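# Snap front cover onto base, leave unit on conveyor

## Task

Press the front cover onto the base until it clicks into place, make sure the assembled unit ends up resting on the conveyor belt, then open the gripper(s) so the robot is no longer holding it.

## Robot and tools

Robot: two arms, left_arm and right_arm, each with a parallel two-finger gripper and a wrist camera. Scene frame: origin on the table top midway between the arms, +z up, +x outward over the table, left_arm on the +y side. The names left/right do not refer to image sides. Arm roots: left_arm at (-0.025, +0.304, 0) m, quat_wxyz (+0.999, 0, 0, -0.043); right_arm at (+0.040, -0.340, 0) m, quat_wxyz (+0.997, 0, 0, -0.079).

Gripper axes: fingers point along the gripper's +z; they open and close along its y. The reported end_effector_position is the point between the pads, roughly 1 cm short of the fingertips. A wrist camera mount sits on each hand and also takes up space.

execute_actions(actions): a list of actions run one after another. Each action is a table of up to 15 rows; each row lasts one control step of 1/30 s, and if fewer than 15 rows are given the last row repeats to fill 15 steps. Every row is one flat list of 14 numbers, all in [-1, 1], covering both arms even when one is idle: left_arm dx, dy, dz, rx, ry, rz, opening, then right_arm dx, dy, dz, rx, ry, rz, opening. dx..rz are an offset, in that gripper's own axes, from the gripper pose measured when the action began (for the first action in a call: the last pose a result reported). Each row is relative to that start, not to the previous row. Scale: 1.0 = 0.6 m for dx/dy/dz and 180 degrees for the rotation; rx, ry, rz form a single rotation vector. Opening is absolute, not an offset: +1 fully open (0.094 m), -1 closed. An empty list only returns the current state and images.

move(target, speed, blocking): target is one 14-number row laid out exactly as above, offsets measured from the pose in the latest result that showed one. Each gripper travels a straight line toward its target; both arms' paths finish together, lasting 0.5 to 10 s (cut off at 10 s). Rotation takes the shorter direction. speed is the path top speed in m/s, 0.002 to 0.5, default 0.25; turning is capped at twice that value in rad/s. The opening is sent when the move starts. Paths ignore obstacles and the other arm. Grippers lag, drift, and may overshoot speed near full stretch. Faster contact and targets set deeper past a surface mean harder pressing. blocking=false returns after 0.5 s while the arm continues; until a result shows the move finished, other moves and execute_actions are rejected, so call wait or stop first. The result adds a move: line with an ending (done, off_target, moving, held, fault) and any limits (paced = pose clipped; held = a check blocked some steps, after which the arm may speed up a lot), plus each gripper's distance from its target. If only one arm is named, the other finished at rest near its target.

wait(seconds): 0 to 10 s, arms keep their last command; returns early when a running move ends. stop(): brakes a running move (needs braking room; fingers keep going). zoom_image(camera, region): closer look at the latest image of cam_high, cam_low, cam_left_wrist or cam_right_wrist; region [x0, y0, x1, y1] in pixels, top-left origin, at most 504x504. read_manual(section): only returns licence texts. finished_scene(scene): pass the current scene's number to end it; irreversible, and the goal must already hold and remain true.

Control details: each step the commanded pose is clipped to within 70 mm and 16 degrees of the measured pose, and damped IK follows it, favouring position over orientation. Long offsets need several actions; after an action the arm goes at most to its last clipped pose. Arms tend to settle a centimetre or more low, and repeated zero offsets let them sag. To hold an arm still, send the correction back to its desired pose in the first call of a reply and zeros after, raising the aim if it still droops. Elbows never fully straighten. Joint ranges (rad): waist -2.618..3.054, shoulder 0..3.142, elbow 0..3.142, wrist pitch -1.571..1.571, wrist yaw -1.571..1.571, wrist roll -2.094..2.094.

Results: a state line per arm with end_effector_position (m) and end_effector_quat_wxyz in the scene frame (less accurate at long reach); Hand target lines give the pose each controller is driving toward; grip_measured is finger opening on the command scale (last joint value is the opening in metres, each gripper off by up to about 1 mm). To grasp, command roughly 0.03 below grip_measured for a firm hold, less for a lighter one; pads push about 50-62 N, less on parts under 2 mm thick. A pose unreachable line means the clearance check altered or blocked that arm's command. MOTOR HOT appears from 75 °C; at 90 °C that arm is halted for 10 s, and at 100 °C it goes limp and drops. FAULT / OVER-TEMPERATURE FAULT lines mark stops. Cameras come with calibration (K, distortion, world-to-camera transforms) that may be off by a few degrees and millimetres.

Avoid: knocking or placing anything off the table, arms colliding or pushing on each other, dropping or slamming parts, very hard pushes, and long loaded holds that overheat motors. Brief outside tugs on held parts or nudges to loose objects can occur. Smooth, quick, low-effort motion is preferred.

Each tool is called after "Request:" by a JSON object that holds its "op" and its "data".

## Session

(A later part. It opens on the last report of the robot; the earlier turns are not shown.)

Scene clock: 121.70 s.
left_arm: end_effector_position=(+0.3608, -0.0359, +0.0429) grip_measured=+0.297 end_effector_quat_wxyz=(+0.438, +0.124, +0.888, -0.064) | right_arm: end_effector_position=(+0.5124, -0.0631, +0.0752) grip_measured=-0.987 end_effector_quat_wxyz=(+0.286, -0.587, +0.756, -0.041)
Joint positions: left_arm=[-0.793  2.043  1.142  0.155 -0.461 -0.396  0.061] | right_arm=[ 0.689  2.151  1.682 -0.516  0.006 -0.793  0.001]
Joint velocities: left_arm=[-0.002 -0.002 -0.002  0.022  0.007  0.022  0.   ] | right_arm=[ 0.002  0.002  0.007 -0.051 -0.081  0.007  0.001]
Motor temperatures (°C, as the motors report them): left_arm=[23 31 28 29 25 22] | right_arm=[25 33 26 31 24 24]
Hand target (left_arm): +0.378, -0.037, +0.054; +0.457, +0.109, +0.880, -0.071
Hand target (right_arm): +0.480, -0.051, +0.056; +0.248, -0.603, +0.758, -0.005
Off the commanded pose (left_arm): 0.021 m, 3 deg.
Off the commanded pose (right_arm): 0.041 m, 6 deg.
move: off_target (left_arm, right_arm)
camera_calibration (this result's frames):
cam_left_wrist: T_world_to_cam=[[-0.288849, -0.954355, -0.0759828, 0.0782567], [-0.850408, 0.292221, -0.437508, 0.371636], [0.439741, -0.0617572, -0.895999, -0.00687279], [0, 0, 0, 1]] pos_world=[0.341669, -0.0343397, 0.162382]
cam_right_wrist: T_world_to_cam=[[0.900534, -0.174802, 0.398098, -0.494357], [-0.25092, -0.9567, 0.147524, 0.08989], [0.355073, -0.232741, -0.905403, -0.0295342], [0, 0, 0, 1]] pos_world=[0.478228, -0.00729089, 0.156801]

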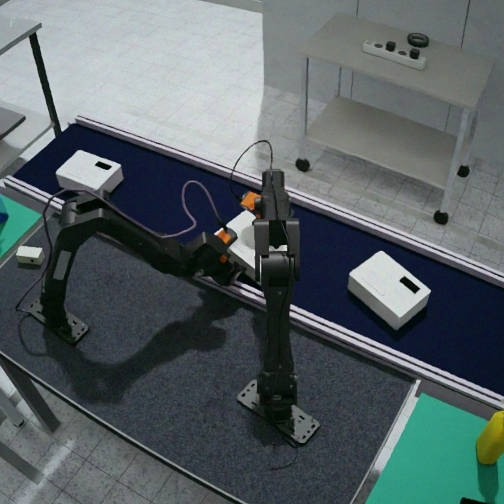

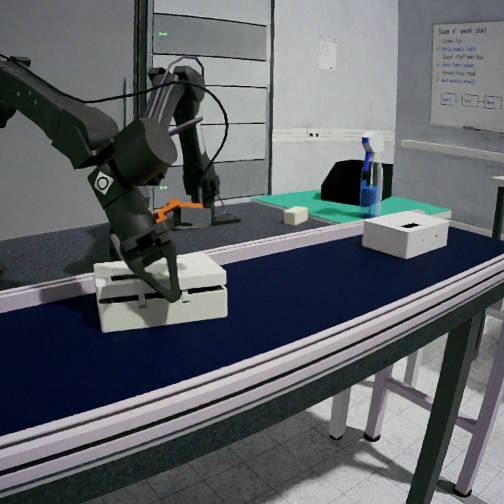

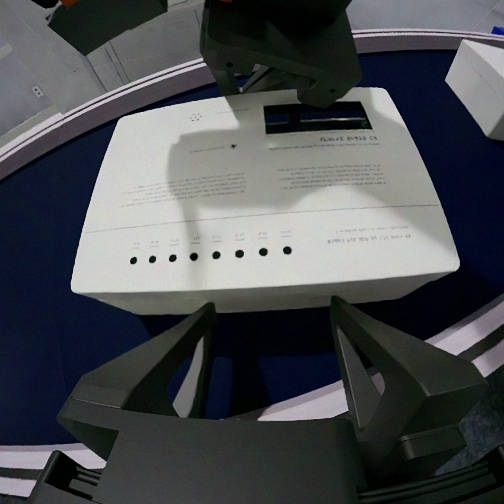

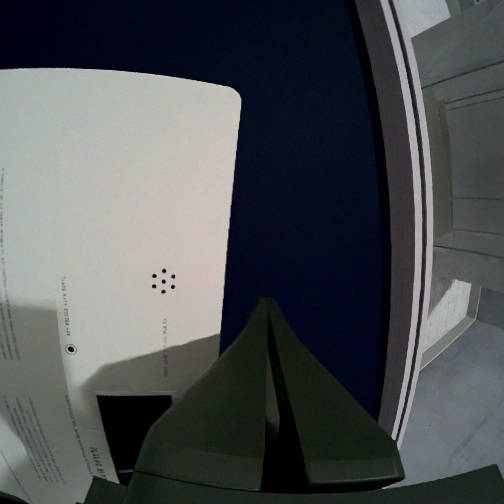

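Request:
{"op": "execute_actions", "data": {"actions": [[[-0.031,0,0.011,0,-0.015,0,0.3, 0,0.065,0.007,-0.033,0,0,-1],[-0.033,0,0.013,0,-0.015,0,0.3, 0,0.07,0.008,-0.036,0,0,-1],[-0.035,0,0.015,0,-0.015,0,0.3, 0,0.075,0.009,-0.039,0,0,-1],[-0.037,0,0.017,0,-0.015,0,0.3, 0,0.08,0.01,-0.042,0,0,-1],[-0.039,0,0.019,0,-0.015,0,0.3, 0,0.085,0.011,-0.045,0,0,-1],[-0.041,0,0.021,0,-0.015,0,0.3, 0,0.09,0.012,-0.048,0,0,-1],[-0.043,0,0.023,0,-0.015,0,0.3, 0,0.095,0.013,-0.051,0,0,-1],[-0.045,0,0.025,0,-0.015,0,0.3, 0,0.1,0.015,-0.055,0,0,-1],[-0.047,0,0.028,0,-0.015,0,0.3, 0,0.108,0.017,-0.06,0,0,-1]]]}}

Request:
{"op": "wait", "data": {"seconds": 0.4}}

Request:
{"op": "zoom_image", "data": {"camera": "cam_low", "region": [20, 170, 290, 350]}}

Scene clock: 122.77 s.
left_arm: end_effector_position=(+0.3666, -0.0372, +0.0416) grip_measured=+0.297 end_effector_quat_wxyz=(+0.434, +0.138, +0.889, -0.049) | right_arm: end_effector_position=(+0.5157, -0.0609, +0.0778) grip_measured=-0.987 end_effector_quat_wxyz=(+0.298, -0.583, +0.755, -0.041)
Joint positions: left_arm=[-0.787  2.064  1.184  0.116 -0.464 -0.362  0.061] | right_arm=[ 0.689  2.147  1.671 -0.484  0.005 -0.786  0.001]
Joint velocities: left_arm=[-0.012  0.002  0.027 -0.022 -0.11  -0.066  0.   ] | right_arm=[ 0.012  0.012  0.007 -0.007 -0.051  0.022  0.001]
Motor temperatures (°C, as the motors report them): left_arm=[23 31 28 29 25 22] | right_arm=[25 33 26 31 24 24]
Hand target (left_arm): +0.389, -0.042, +0.056; +0.460, +0.123, +0.877, -0.066
Hand target (right_arm): +0.464, -0.042, +0.044; +0.231, -0.609, +0.758, +0.027
Off the commanded pose (left_arm): 0.028 m, 4 deg.
Off the commanded pose (right_arm): 0.069 m, 12 deg.
camera_calibration (this result's frames):
cam_left_wrist: T_world_to_cam=[[-0.300541, -0.946989, -0.113521, 0.0847124], [-0.847921, 0.319785, -0.422809, 0.375893], [0.436698, -0.0308146, -0.89908, -0.00821142], [0, 0, 0, 1]] pos_world=[0.347773, -0.0402362, 0.161165]
cam_right_wrist: T_world_to_cam=[[0.891665, -0.186242, 0.412611, -0.495234], [-0.25842, -0.957761, 0.126144, 0.097882], [0.37169, -0.219105, -0.902131, -0.0358491], [0, 0, 0, 1]] pos_world=[0.480202, -0.00634037, 0.159651]

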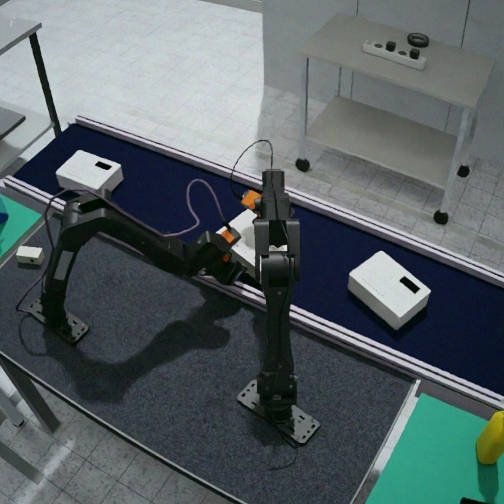

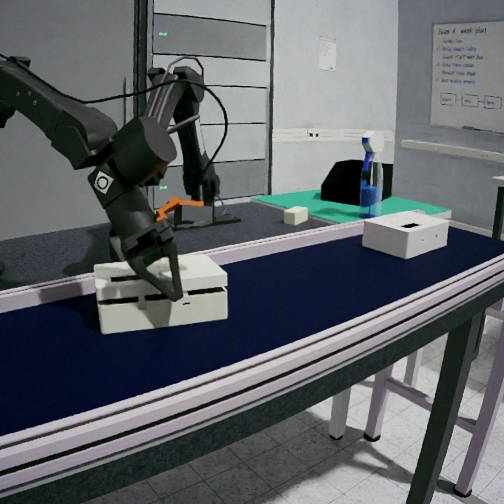

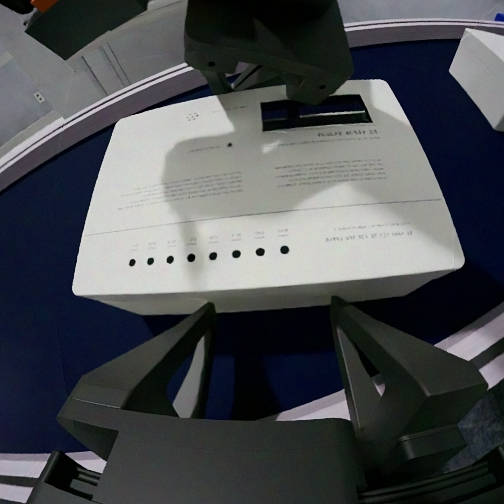

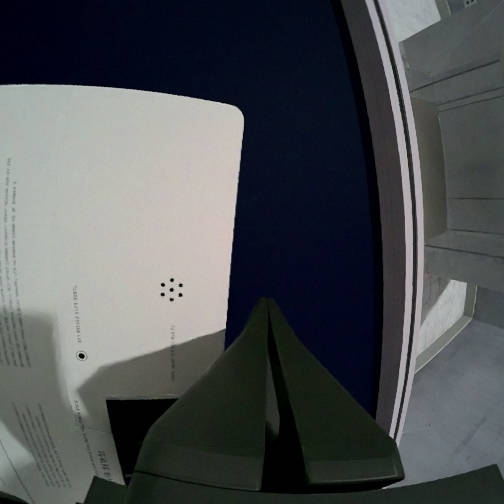

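Scene clock: 123.17 s.
left_arm: end_effector_position=(+0.3665, -0.0372, +0.0416) grip_measured=+0.297 end_effector_quat_wxyz=(+0.434, +0.138, +0.889, -0.048) | right_arm: end_effector_position=(+0.5157, -0.0609, +0.0778) grip_measured=-0.987 end_effector_quat_wxyz=(+0.298, -0.582, +0.755, -0.041)
Joint positions: left_arm=[-0.787  2.064  1.185  0.115 -0.464 -0.362  0.061] | right_arm=[ 0.689  2.147  1.671 -0.484  0.005 -0.785  0.001]
Joint velocities: left_arm=[ 0.007 -0.012  0.002 -0.037  0.007  0.022 -0.002] | right_arm=[-0.017  0.002 -0.012 -0.022  0.066 -0.022 -0.001]
Motor temperatures (°C, as the motors report them): left_arm=[23 31 28 29 25 22] | right_arm=[25 33 26 31 24 24]
Hand target (left_arm): +0.389, -0.042, +0.056; +0.460, +0.123, +0.877, -0.066
Hand target (right_arm): +0.464, -0.042, +0.044; +0.231, -0.609, +0.758, +0.027
Off the commanded pose (left_arm): 0.028 m, 4 deg.
Off the commanded pose (right_arm): 0.069 m, 12 deg.
wait: 0.40 s; at rest by 0.17 s
camera_calibration (this result's frames):
cam_left_wrist: T_world_to_cam=[[-0.300625, -0.946889, -0.11413, 0.0848039], [-0.848232, 0.320155, -0.421904, 0.375915], [0.436036, -0.0300266, -0.899428, -0.00793627], [0, 0, 0, 1]] pos_world=[0.347818, -0.0402894, 0.161141]
cam_right_wrist: T_world_to_cam=[[0.891638, -0.186956, 0.412346, -0.495243], [-0.25899, -0.957648, 0.125836, 0.0982072], [0.371356, -0.218994, -0.902295, -0.0356574], [0, 0, 0, 1]] pos_world=[0.480254, -0.0063493, 0.15968]

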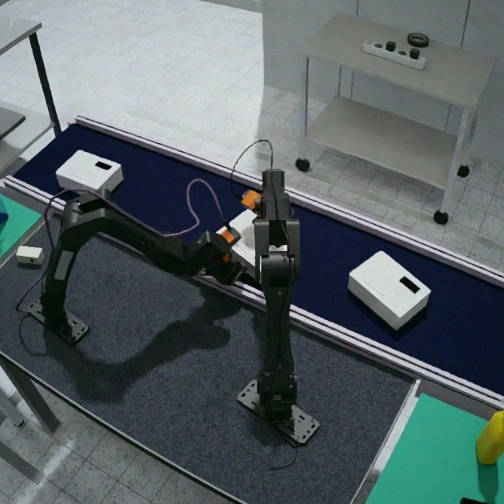

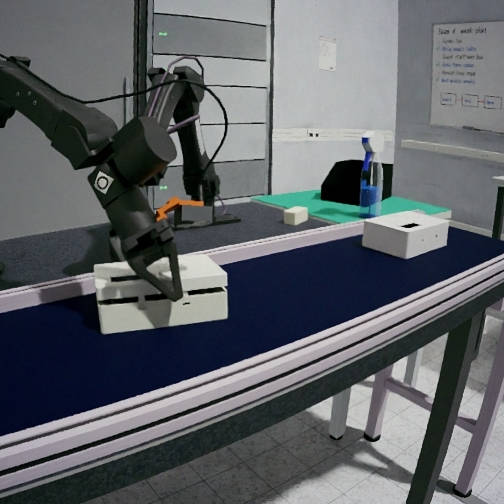

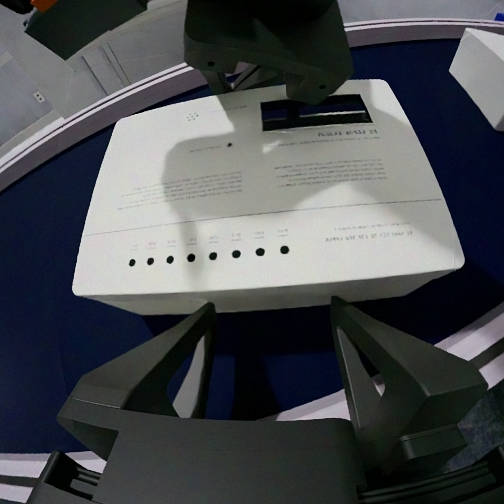

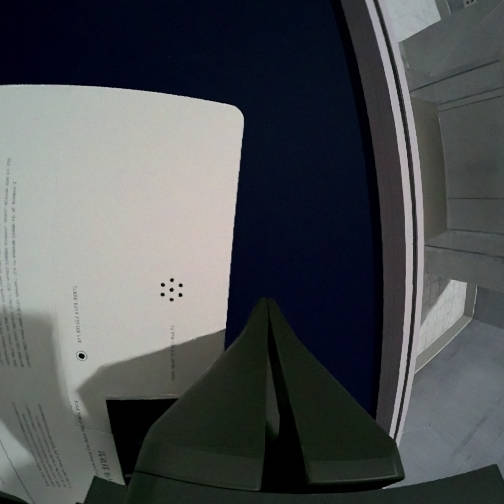

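Region (20, 170, 290, 350) of cam_low's 504x504 image, scaled by 1.867, with more detail than that image has.

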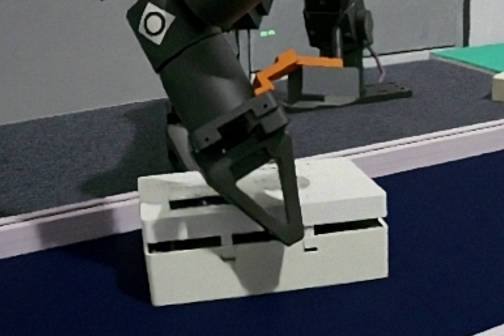

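Request:
{"op": "move", "data": {"target": [-0.015,0,0,0,0,0,0.3, -0.012,0.016,-0.073,-0.12,0,0,-1], "speed": 0.1}}

Scene clock: 126.33 s.
left_arm: end_effector_position=(+0.3662, -0.0369, +0.0416) grip_measured=+0.297 end_effector_quat_wxyz=(+0.430, +0.140, +0.891, -0.046) | right_arm: end_effector_position=(+0.4834, -0.0642, +0.1068) grip_measured=-0.987 end_effector_quat_wxyz=(-0.180, +0.630, -0.750, -0.092)
Joint positions: left_arm=[-0.787  2.064  1.193  0.097 -0.464 -0.362  0.061] | right_arm=[ 0.626  2.286  2.122 -1.089 -0.259 -0.888  0.001]
Joint velocities: left_arm=[-0.027 -0.012  0.002  0.051  0.007 -0.007  0.   ] | right_arm=[-0.002  0.007 -0.007 -0.051 -0.022 -0.051  0.002]
Motor temperatures (°C, as the motors report them): left_arm=[23 31 28 29 25 22] | right_arm=[25 33 26 31 24 24]
Hand target (left_arm): +0.372, -0.039, +0.049; +0.434, +0.138, +0.889, -0.048
Hand target (right_arm): +0.487, -0.065, +0.112; +0.185, -0.629, +0.748, +0.101
Off the commanded pose (left_arm): 0.009 m, 1 deg.
Off the commanded pose (right_arm): 0.007 m, 1 deg.
move: done
camera_calibration (this result's frames):
cam_left_wrist: T_world_to_cam=[[-0.301623, -0.945975, -0.118971, 0.0855408], [-0.850793, 0.323369, -0.414226, 0.37632], [0.430319, -0.0237205, -0.902365, -0.00539891], [0, 0, 0, 1]] pos_world=[0.348295, -0.040899, 0.161187]
cam_right_wrist: T_world_to_cam=[[0.994645, -0.0545204, 0.0878001, -0.485615], [-0.0671584, -0.986688, 0.148112, -0.0139373], [0.0785562, -0.153215, -0.985065, 0.156391], [0, 0, 0, 1]] pos_world=[0.469793, -0.0162663, 0.198756]

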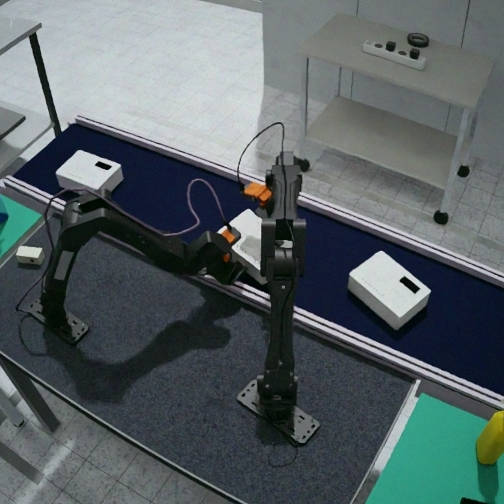

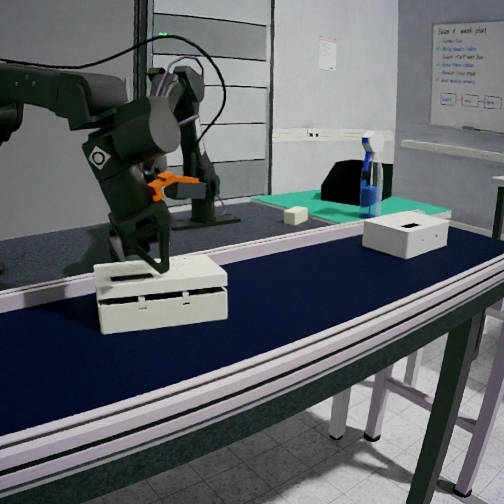

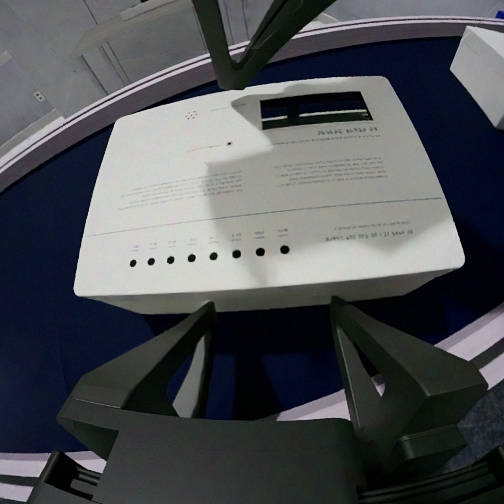

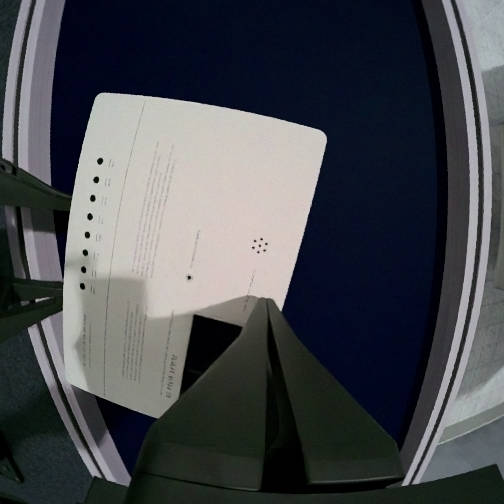

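Request:
{"op": "move", "data": {"target": [-0.015,0,0,0,0,0,0.3, 0.036,0.035,0.09,0,0,0,-1], "speed": 0.035}}

Request:
{"op": "zoom_image", "data": {"camera": "cam_low", "region": [20, 170, 290, 350]}}

Scene clock: 128.63 s.
left_arm: end_effector_position=(+0.3661, -0.0369, +0.0418) grip_measured=+0.297 end_effector_quat_wxyz=(+0.428, +0.141, +0.892, -0.044) | right_arm: end_effector_position=(+0.4915, -0.0536, +0.0908) grip_measured=-0.988 end_effector_quat_wxyz=(-0.244, +0.627, -0.735, -0.084)
Joint positions: left_arm=[-0.787  2.064  1.2    0.082 -0.463 -0.362  0.061] | right_arm=[ 0.634  2.202  1.869 -0.786 -0.269 -0.877  0.001]
Joint velocities: left_arm=[ 0.007 -0.002 -0.007 -0.095 -0.022 -0.022  0.001] | right_arm=[ 0.002 -0.002 -0.027  0.007  0.022  0.022 -0.001]
Motor temperatures (°C, as the motors report them): left_arm=[23 31 28 29 25 22] | right_arm=[25 33 26 31 24 24]
Hand target (left_arm): +0.371, -0.039, +0.049; +0.430, +0.140, +0.891, -0.046
Hand target (right_arm): +0.467, -0.060, +0.050; +0.180, -0.630, +0.750, +0.091
Off the commanded pose (left_arm): 0.009 m, 0 deg.
Off the commanded pose (right_arm): 0.050 m, 8 deg.
move: off_target (right_arm)
camera_calibration (this result's frames):
cam_left_wrist: T_world_to_cam=[[-0.302498, -0.945208, -0.122788, 0.0860749], [-0.852807, 0.325932, -0.40803, 0.376922], [0.425694, -0.0187142, -0.904674, -0.00312111], [0, 0, 0, 1]] pos_world=[0.348808, -0.0415505, 0.161541]
cam_right_wrist: T_world_to_cam=[[0.979075, -0.063426, 0.193361, -0.494105], [-0.0779858, -0.994589, 0.068634, 0.011576], [0.187962, -0.0822772, -0.978724, 0.0910689], [0, 0, 0, 1]] pos_world=[0.467551, -0.0123328, 0.183877]

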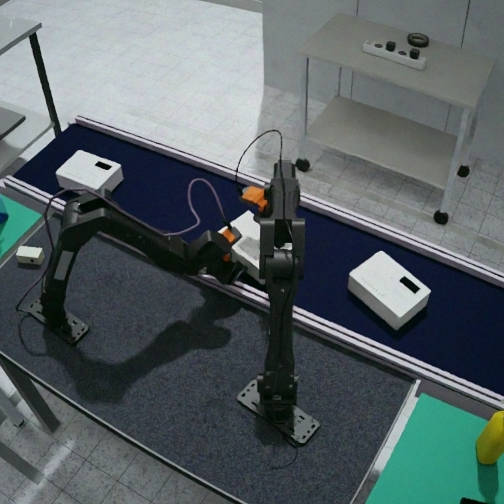

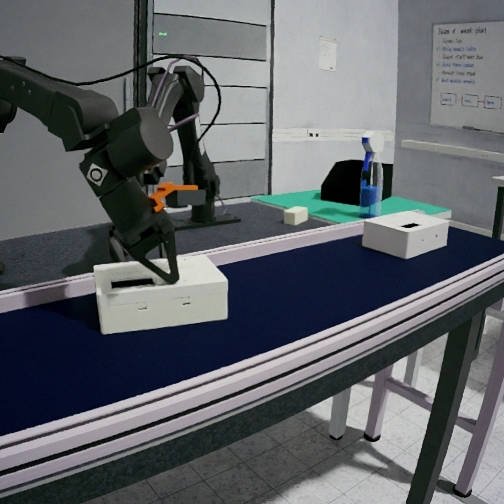

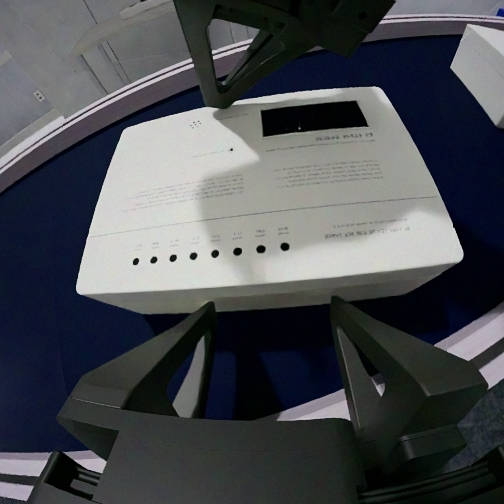

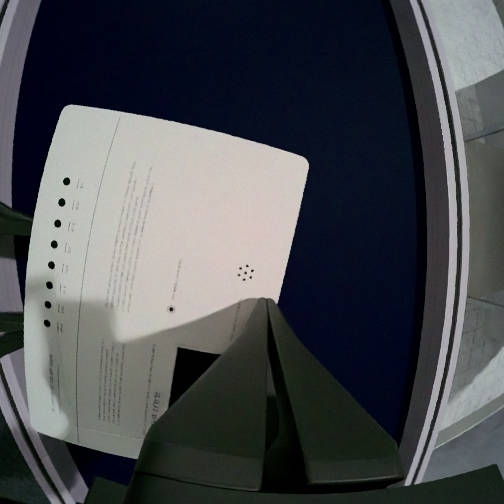

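Region (20, 170, 290, 350) of cam_low's 504x504 image, scaled by 1.867, with more detail than that image has.

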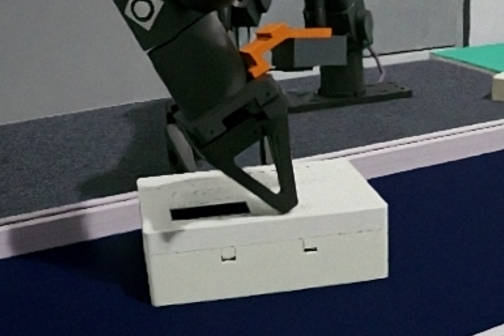

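Request:
{"op": "move", "data": {"target": [0,0,-0.08,0,0,0,0.3, 0,0,-0.1,0,0,0,-1], "speed": 0.1}}

Request:
{"op": "zoom_image", "data": {"camera": "cam_low", "region": [20,170,290,350]}}

Request:
{"op": "zoom_image", "data": {"camera": "cam_high", "region": [190,190,330,300]}}

Scene clock: 130.33 s.
left_arm: end_effector_position=(+0.3349, -0.0332, +0.0709) grip_measured=+0.297 end_effector_quat_wxyz=(+0.428, +0.143, +0.891, -0.052) | right_arm: end_effector_position=(+0.4736, -0.0789, +0.1246) grip_measured=-0.988 end_effector_quat_wxyz=(-0.228, +0.628, -0.740, -0.082)
Joint positions: left_arm=[-0.838  1.925  1.127  0.008 -0.485 -0.401  0.061] | right_arm=[ 0.605  2.106  1.869 -0.921 -0.269 -0.904  0.001]
Joint velocities: left_arm=[-0.002 -0.012 -0.012 -0.022  0.037 -0.007 -0.   ] | right_arm=[ 0.007 -0.002 -0.022 -0.051  0.051 -0.022 -0.   ]
Motor temperatures (°C, as the motors report them): left_arm=[23 31 28 29 25 22] | right_arm=[25 33 26 31 24 24]
Hand target (left_arm): +0.330, -0.029, +0.072; +0.428, +0.141, +0.892, -0.044
Hand target (right_arm): +0.476, -0.080, +0.143; +0.244, -0.628, +0.735, +0.083
Off the commanded pose (left_arm): 0.008 m, 1 deg.
Off the commanded pose (right_arm): 0.018 m, 2 deg.
move: off_target (right_arm)
camera_calibration (this result's frames):
cam_left_wrist: T_world_to_cam=[[-0.313476, -0.943288, -0.109272, 0.0864404], [-0.849339, 0.329981, -0.411991, 0.360201], [0.424684, -0.0363399, -0.904612, 0.0362883], [0, 0, 0, 1]] pos_world=[0.317618, -0.0360022, 0.190672]
cam_right_wrist: T_world_to_cam=[[0.983209, -0.0633736, 0.171124, -0.483926], [-0.0803903, -0.992282, 0.0944113, -0.0192395], [0.16382, -0.106583, -0.980716, 0.135175], [0, 0, 0, 1]] pos_world=[0.45211, -0.0353518, 0.217196]

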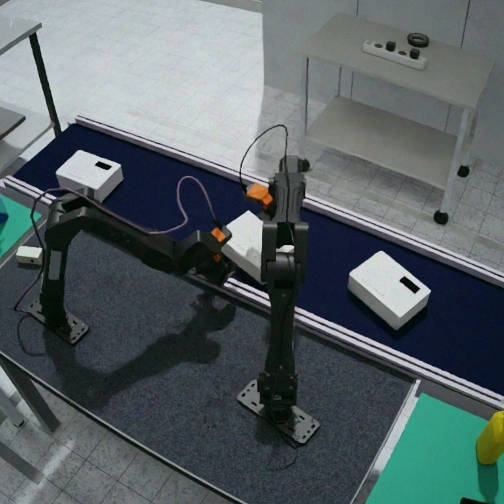

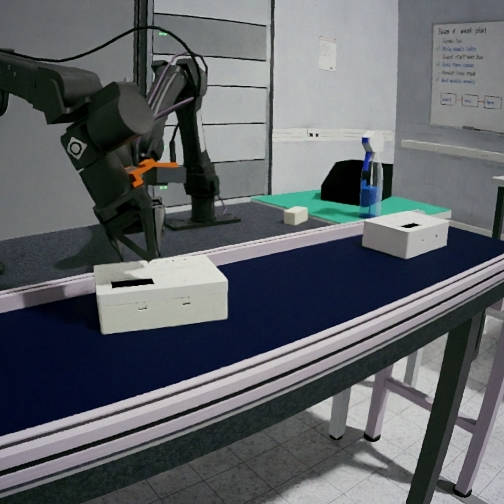

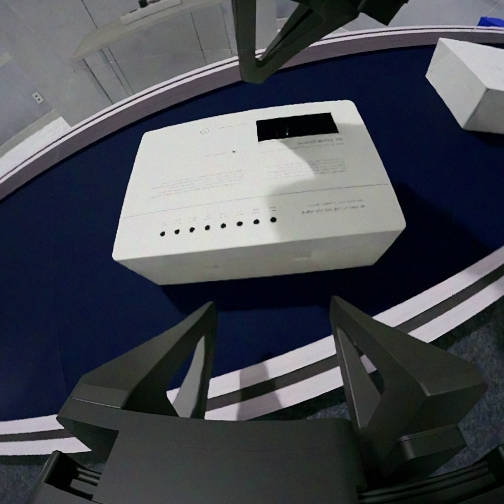

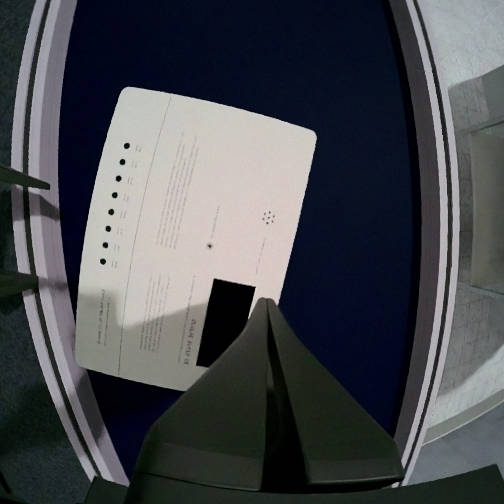

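Region (20, 170, 290, 350) of cam_low's 504x504 image, scaled by 1.867, with more detail than that image has.

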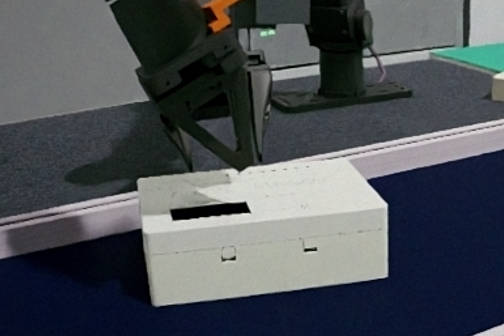

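Region (190, 190, 330, 300) of cam_high's 504x504 image, scaled by 3.600, with more detail than that image has; it fills the top 396 rows of this view, and the rest is white.

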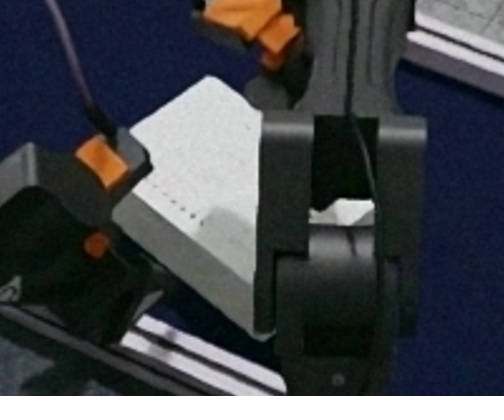

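Request:
{"op": "zoom_image", "data": {"camera": "cam_left_wrist", "region": [100,190,420,300]}}

Request:
{"op": "zoom_image", "data": {"camera": "cam_low", "region": [90,250,240,340]}}

Region (100, 190, 420, 300) of cam_left_wrist's 504x504 image, scaled by 1.575, with more detail than that image has; it fills the top 173 rows of this view, and the rest is white.

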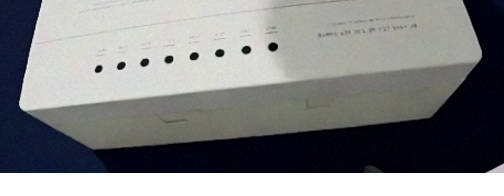

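Region (90, 250, 240, 340) of cam_low's 504x504 image, scaled by 3.360, with more detail than that image has; it fills the top 302 rows of this view, and the rest is white.

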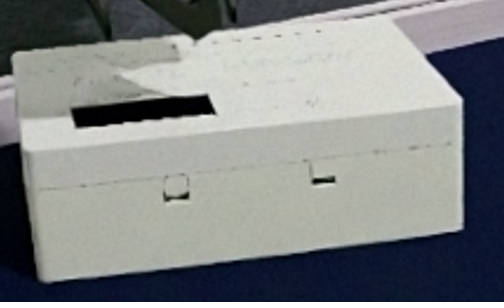

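Request:
{"op": "move", "data": {"target": [0,0,-0.12,0,0,0,0.3, -0.045,0.09,0.0,0,0,0,-1], "speed": 0.15}}

Request:
{"op": "move", "data": {"target": [0,0,0,0,0,0,0.3, 0.06,0.024,0.115,0,0,0,-1], "speed": 0.06}}

Request:
{"op": "move", "data": {"target": [0,0,0,0,0,0,0.3, -0.08,-0.03,-0.15,0,0,0,-1], "speed": 0.15}}

Request:
{"op": "zoom_image", "data": {"camera": "cam_low", "region": [60,230,270,350]}}

Scene clock: 131.93 s.
left_arm: end_effector_position=(+0.2846, -0.0255, +0.1177) grip_measured=+0.297 end_effector_quat_wxyz=(+0.428, +0.145, +0.890, -0.063) | right_arm: end_effector_position=(+0.4260, -0.0439, +0.1222) grip_measured=-0.988 end_effector_quat_wxyz=(-0.218, +0.632, -0.739, -0.084)
Joint positions: left_arm=[-0.935  1.713  1.066 -0.166 -0.535 -0.48   0.061] | right_arm=[ 0.731  2.014  1.726 -0.862 -0.22  -0.795  0.001]
Joint velocities: left_arm=[ 0.012  0.012 -0.012 -0.051  0.081 -0.022  0.   ] | right_arm=[ 0.002 -0.007  0.002 -0.022 -0.022  0.007  0.   ]
Motor temperatures (°C, as the motors report them): left_arm=[23 31 28 29 25 22] | right_arm=[25 33 26 31 24 24]
Hand target (left_arm): +0.281, -0.019, +0.116; +0.428, +0.143, +0.891, -0.052
Hand target (right_arm): +0.425, -0.044, +0.129; +0.228, -0.628, +0.740, +0.083
Off the commanded pose (left_arm): 0.009 m, 1 deg.
Off the commanded pose (right_arm): 0.006 m, 1 deg.
move: done
camera_calibration (this result's frames):
cam_left_wrist: T_world_to_cam=[[-0.32549, -0.941132, -0.0912507, 0.0844651], [-0.845683, 0.332921, -0.417113, 0.333824], [0.422937, -0.0585966, -0.904262, 0.100147], [0, 0, 0, 1]] pos_world=[0.267445, -0.0257759, 0.237509]
cam_right_wrist: T_world_to_cam=[[0.9861, -0.0526947, 0.157579, -0.433569], [-0.0699505, -0.991898, 0.106045, 0.00607699], [0.150714, -0.115593, -0.981796, 0.149745], [0, 0, 0, 1]] pos_world=[0.405399, 0.000490391, 0.214696]

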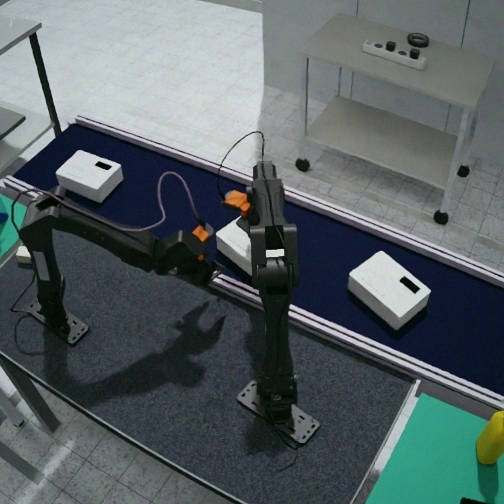

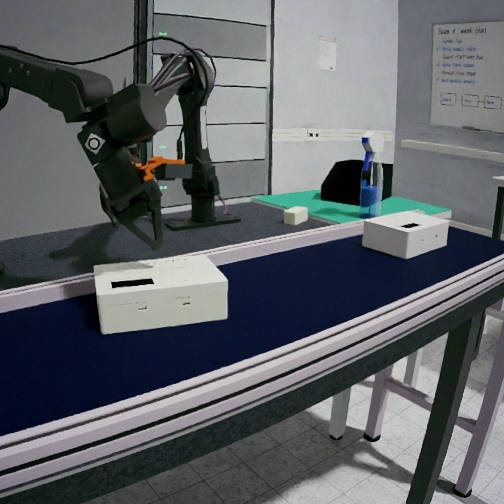

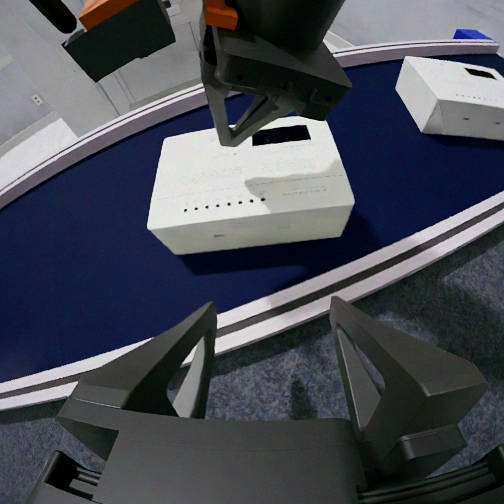

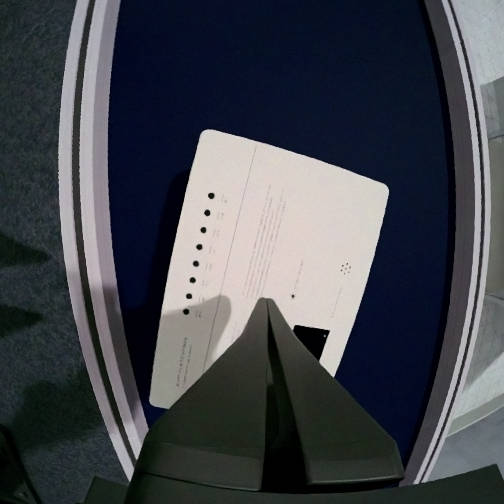

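Scene clock: 133.60 s.
left_arm: end_effector_position=(+0.2846, -0.0255, +0.1177) grip_measured=+0.297 end_effector_quat_wxyz=(+0.428, +0.145, +0.890, -0.063) | right_arm: end_effector_position=(+0.4449, -0.0282, +0.0907) grip_measured=-0.988 end_effector_quat_wxyz=(-0.290, +0.628, -0.718, -0.082)
Joint positions: left_arm=[-0.935  1.713  1.066 -0.166 -0.535 -0.48   0.061] | right_arm=[ 0.731  2.014  1.528 -0.514 -0.237 -0.795  0.001]
Joint velocities: left_arm=[-0.002 -0.007 -0.017  0.037 -0.022  0.037  0.   ] | right_arm=[ 0.012 -0.007  0.002  0.007 -0.007 -0.022  0.   ]
Motor temperatures (°C, as the motors report them): left_arm=[23 31 28 29 25 22] | right_arm=[25 32 26 31 24 24]
Hand target (left_arm): +0.285, -0.025, +0.118; +0.429, +0.145, +0.890, -0.064
Hand target (right_arm): +0.422, -0.045, +0.046; +0.219, -0.632, +0.739, +0.083
Off the commanded pose (left_arm): 0.000 m, 0 deg.
Off the commanded pose (right_arm): 0.055 m, 9 deg.
move: off_target (right_arm)
camera_calibration (this result's frames):
cam_left_wrist: T_world_to_cam=[[-0.32549, -0.941132, -0.0912507, 0.0844651], [-0.845683, 0.332921, -0.417113, 0.333824], [0.422937, -0.0585966, -0.904262, 0.100147], [0, 0, 0, 1]] pos_world=[0.267445, -0.0257759, 0.237509]
cam_right_wrist: T_world_to_cam=[[0.961632, -0.0647046, 0.266604, -0.445754], [-0.0685104, -0.997638, 0.00498893, 0.0346303], [0.265652, -0.0230627, -0.963793, 0.0675778], [0, 0, 0, 1]] pos_world=[0.413071, 0.00726472, 0.183798]

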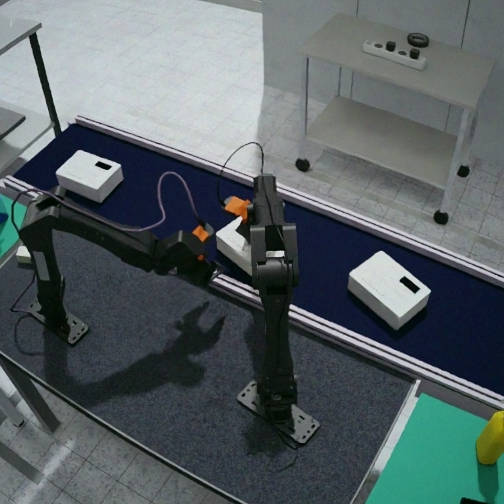

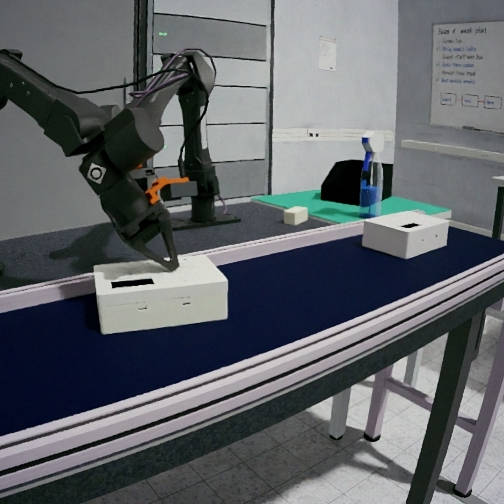

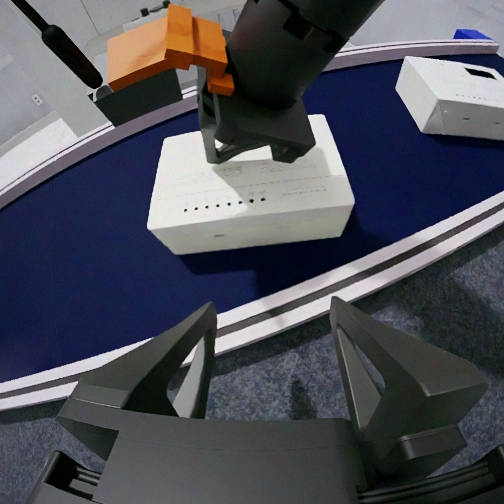

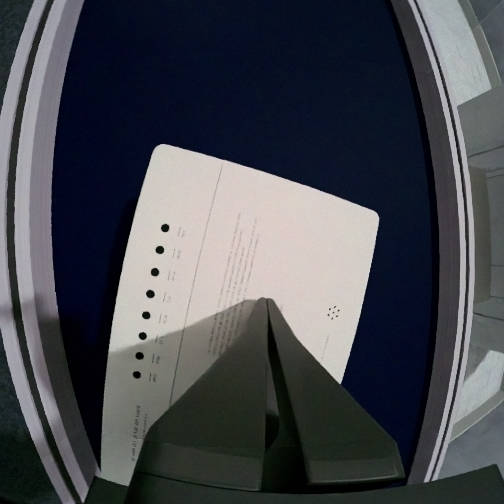

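Scene clock: 134.97 s.
left_arm: end_effector_position=(+0.2846, -0.0255, +0.1177) grip_measured=+0.297 end_effector_quat_wxyz=(+0.428, +0.145, +0.890, -0.063) | right_arm: end_effector_position=(+0.4348, -0.0346, +0.1786) grip_measured=-0.988 end_effector_quat_wxyz=(-0.278, +0.629, -0.721, -0.084)
Joint positions: left_arm=[-0.935  1.713  1.066 -0.166 -0.535 -0.48   0.061] | right_arm=[ 0.731  1.96   1.816 -0.882 -0.237 -0.795  0.001]
Joint velocities: left_arm=[-0.007 -0.007 -0.012 -0.022  0.051 -0.007 -0.001] | right_arm=[ 0.007  0.007  0.007  0.081 -0.051 -0.022  0.001]
Motor temperatures (°C, as the motors report them): left_arm=[23 31 28 29 25 22] | right_arm=[25 32 26 31 24 24]
Hand target (left_arm): +0.285, -0.025, +0.118; +0.428, +0.145, +0.890, -0.063
Hand target (right_arm): +0.437, -0.036, +0.194; +0.290, -0.628, +0.718, +0.082
Off the commanded pose (left_arm): 0.000 m, 0 deg.
Off the commanded pose (right_arm): 0.015 m, 1 deg.
move: off_target (right_arm)
camera_calibration (this result's frames):
cam_left_wrist: T_world_to_cam=[[-0.32549, -0.941132, -0.0912507, 0.0844651], [-0.845683, 0.332921, -0.417113, 0.333824], [0.422937, -0.0585966, -0.904262, 0.100147], [0, 0, 0, 1]] pos_world=[0.267445, -0.0257759, 0.237509]
cam_right_wrist: T_world_to_cam=[[0.967281, -0.0609755, 0.246272, -0.458626], [-0.0680318, -0.997478, 0.0202386, 0.0241921], [0.244416, -0.0363307, -0.96899, 0.164498], [0, 0, 0, 1]] pos_world=[0.40506, 0.0021424, 0.271854]

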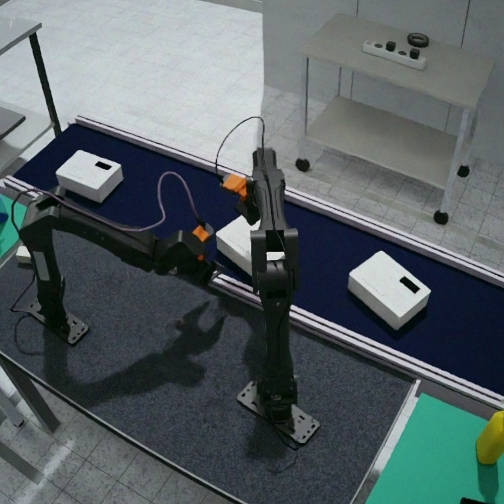

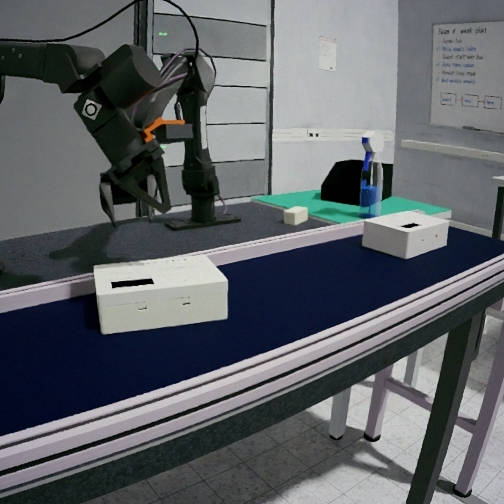

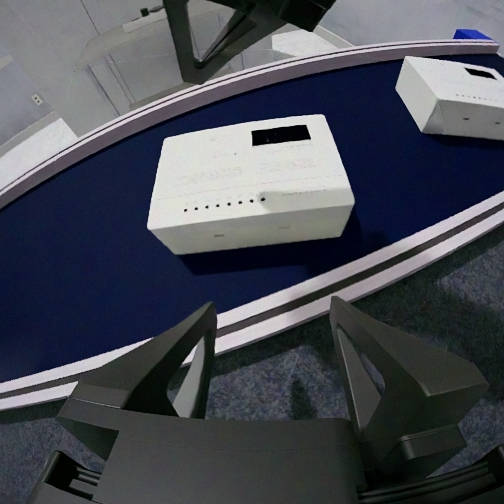

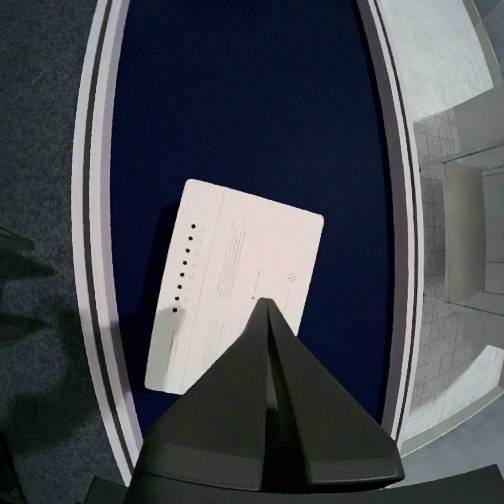

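Region (60, 230, 270, 350) of cam_low's 504x504 image, scaled by 2.400, with more detail than that image has; it fills the top 288 rows of this view, and the rest is white.

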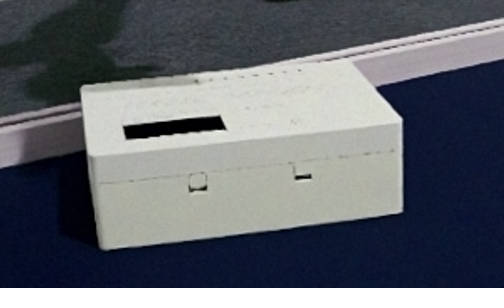

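Request:
{"op": "zoom_image", "data": {"camera": "cam_left_wrist", "region": [140,180,370,270]}}

Region (140, 180, 370, 270) of cam_left_wrist's 504x504 image, scaled by 2.191, with more detail than that image has; it fills the top 197 rows of this view, and the rest is white.

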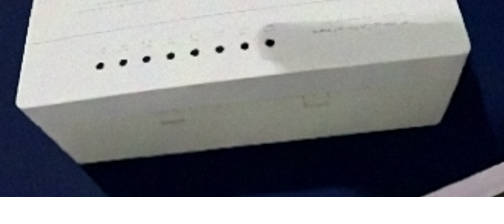

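Request:
{"op": "finished_scene", "data": {"scene": 2}}

The scene is finished: the task was done.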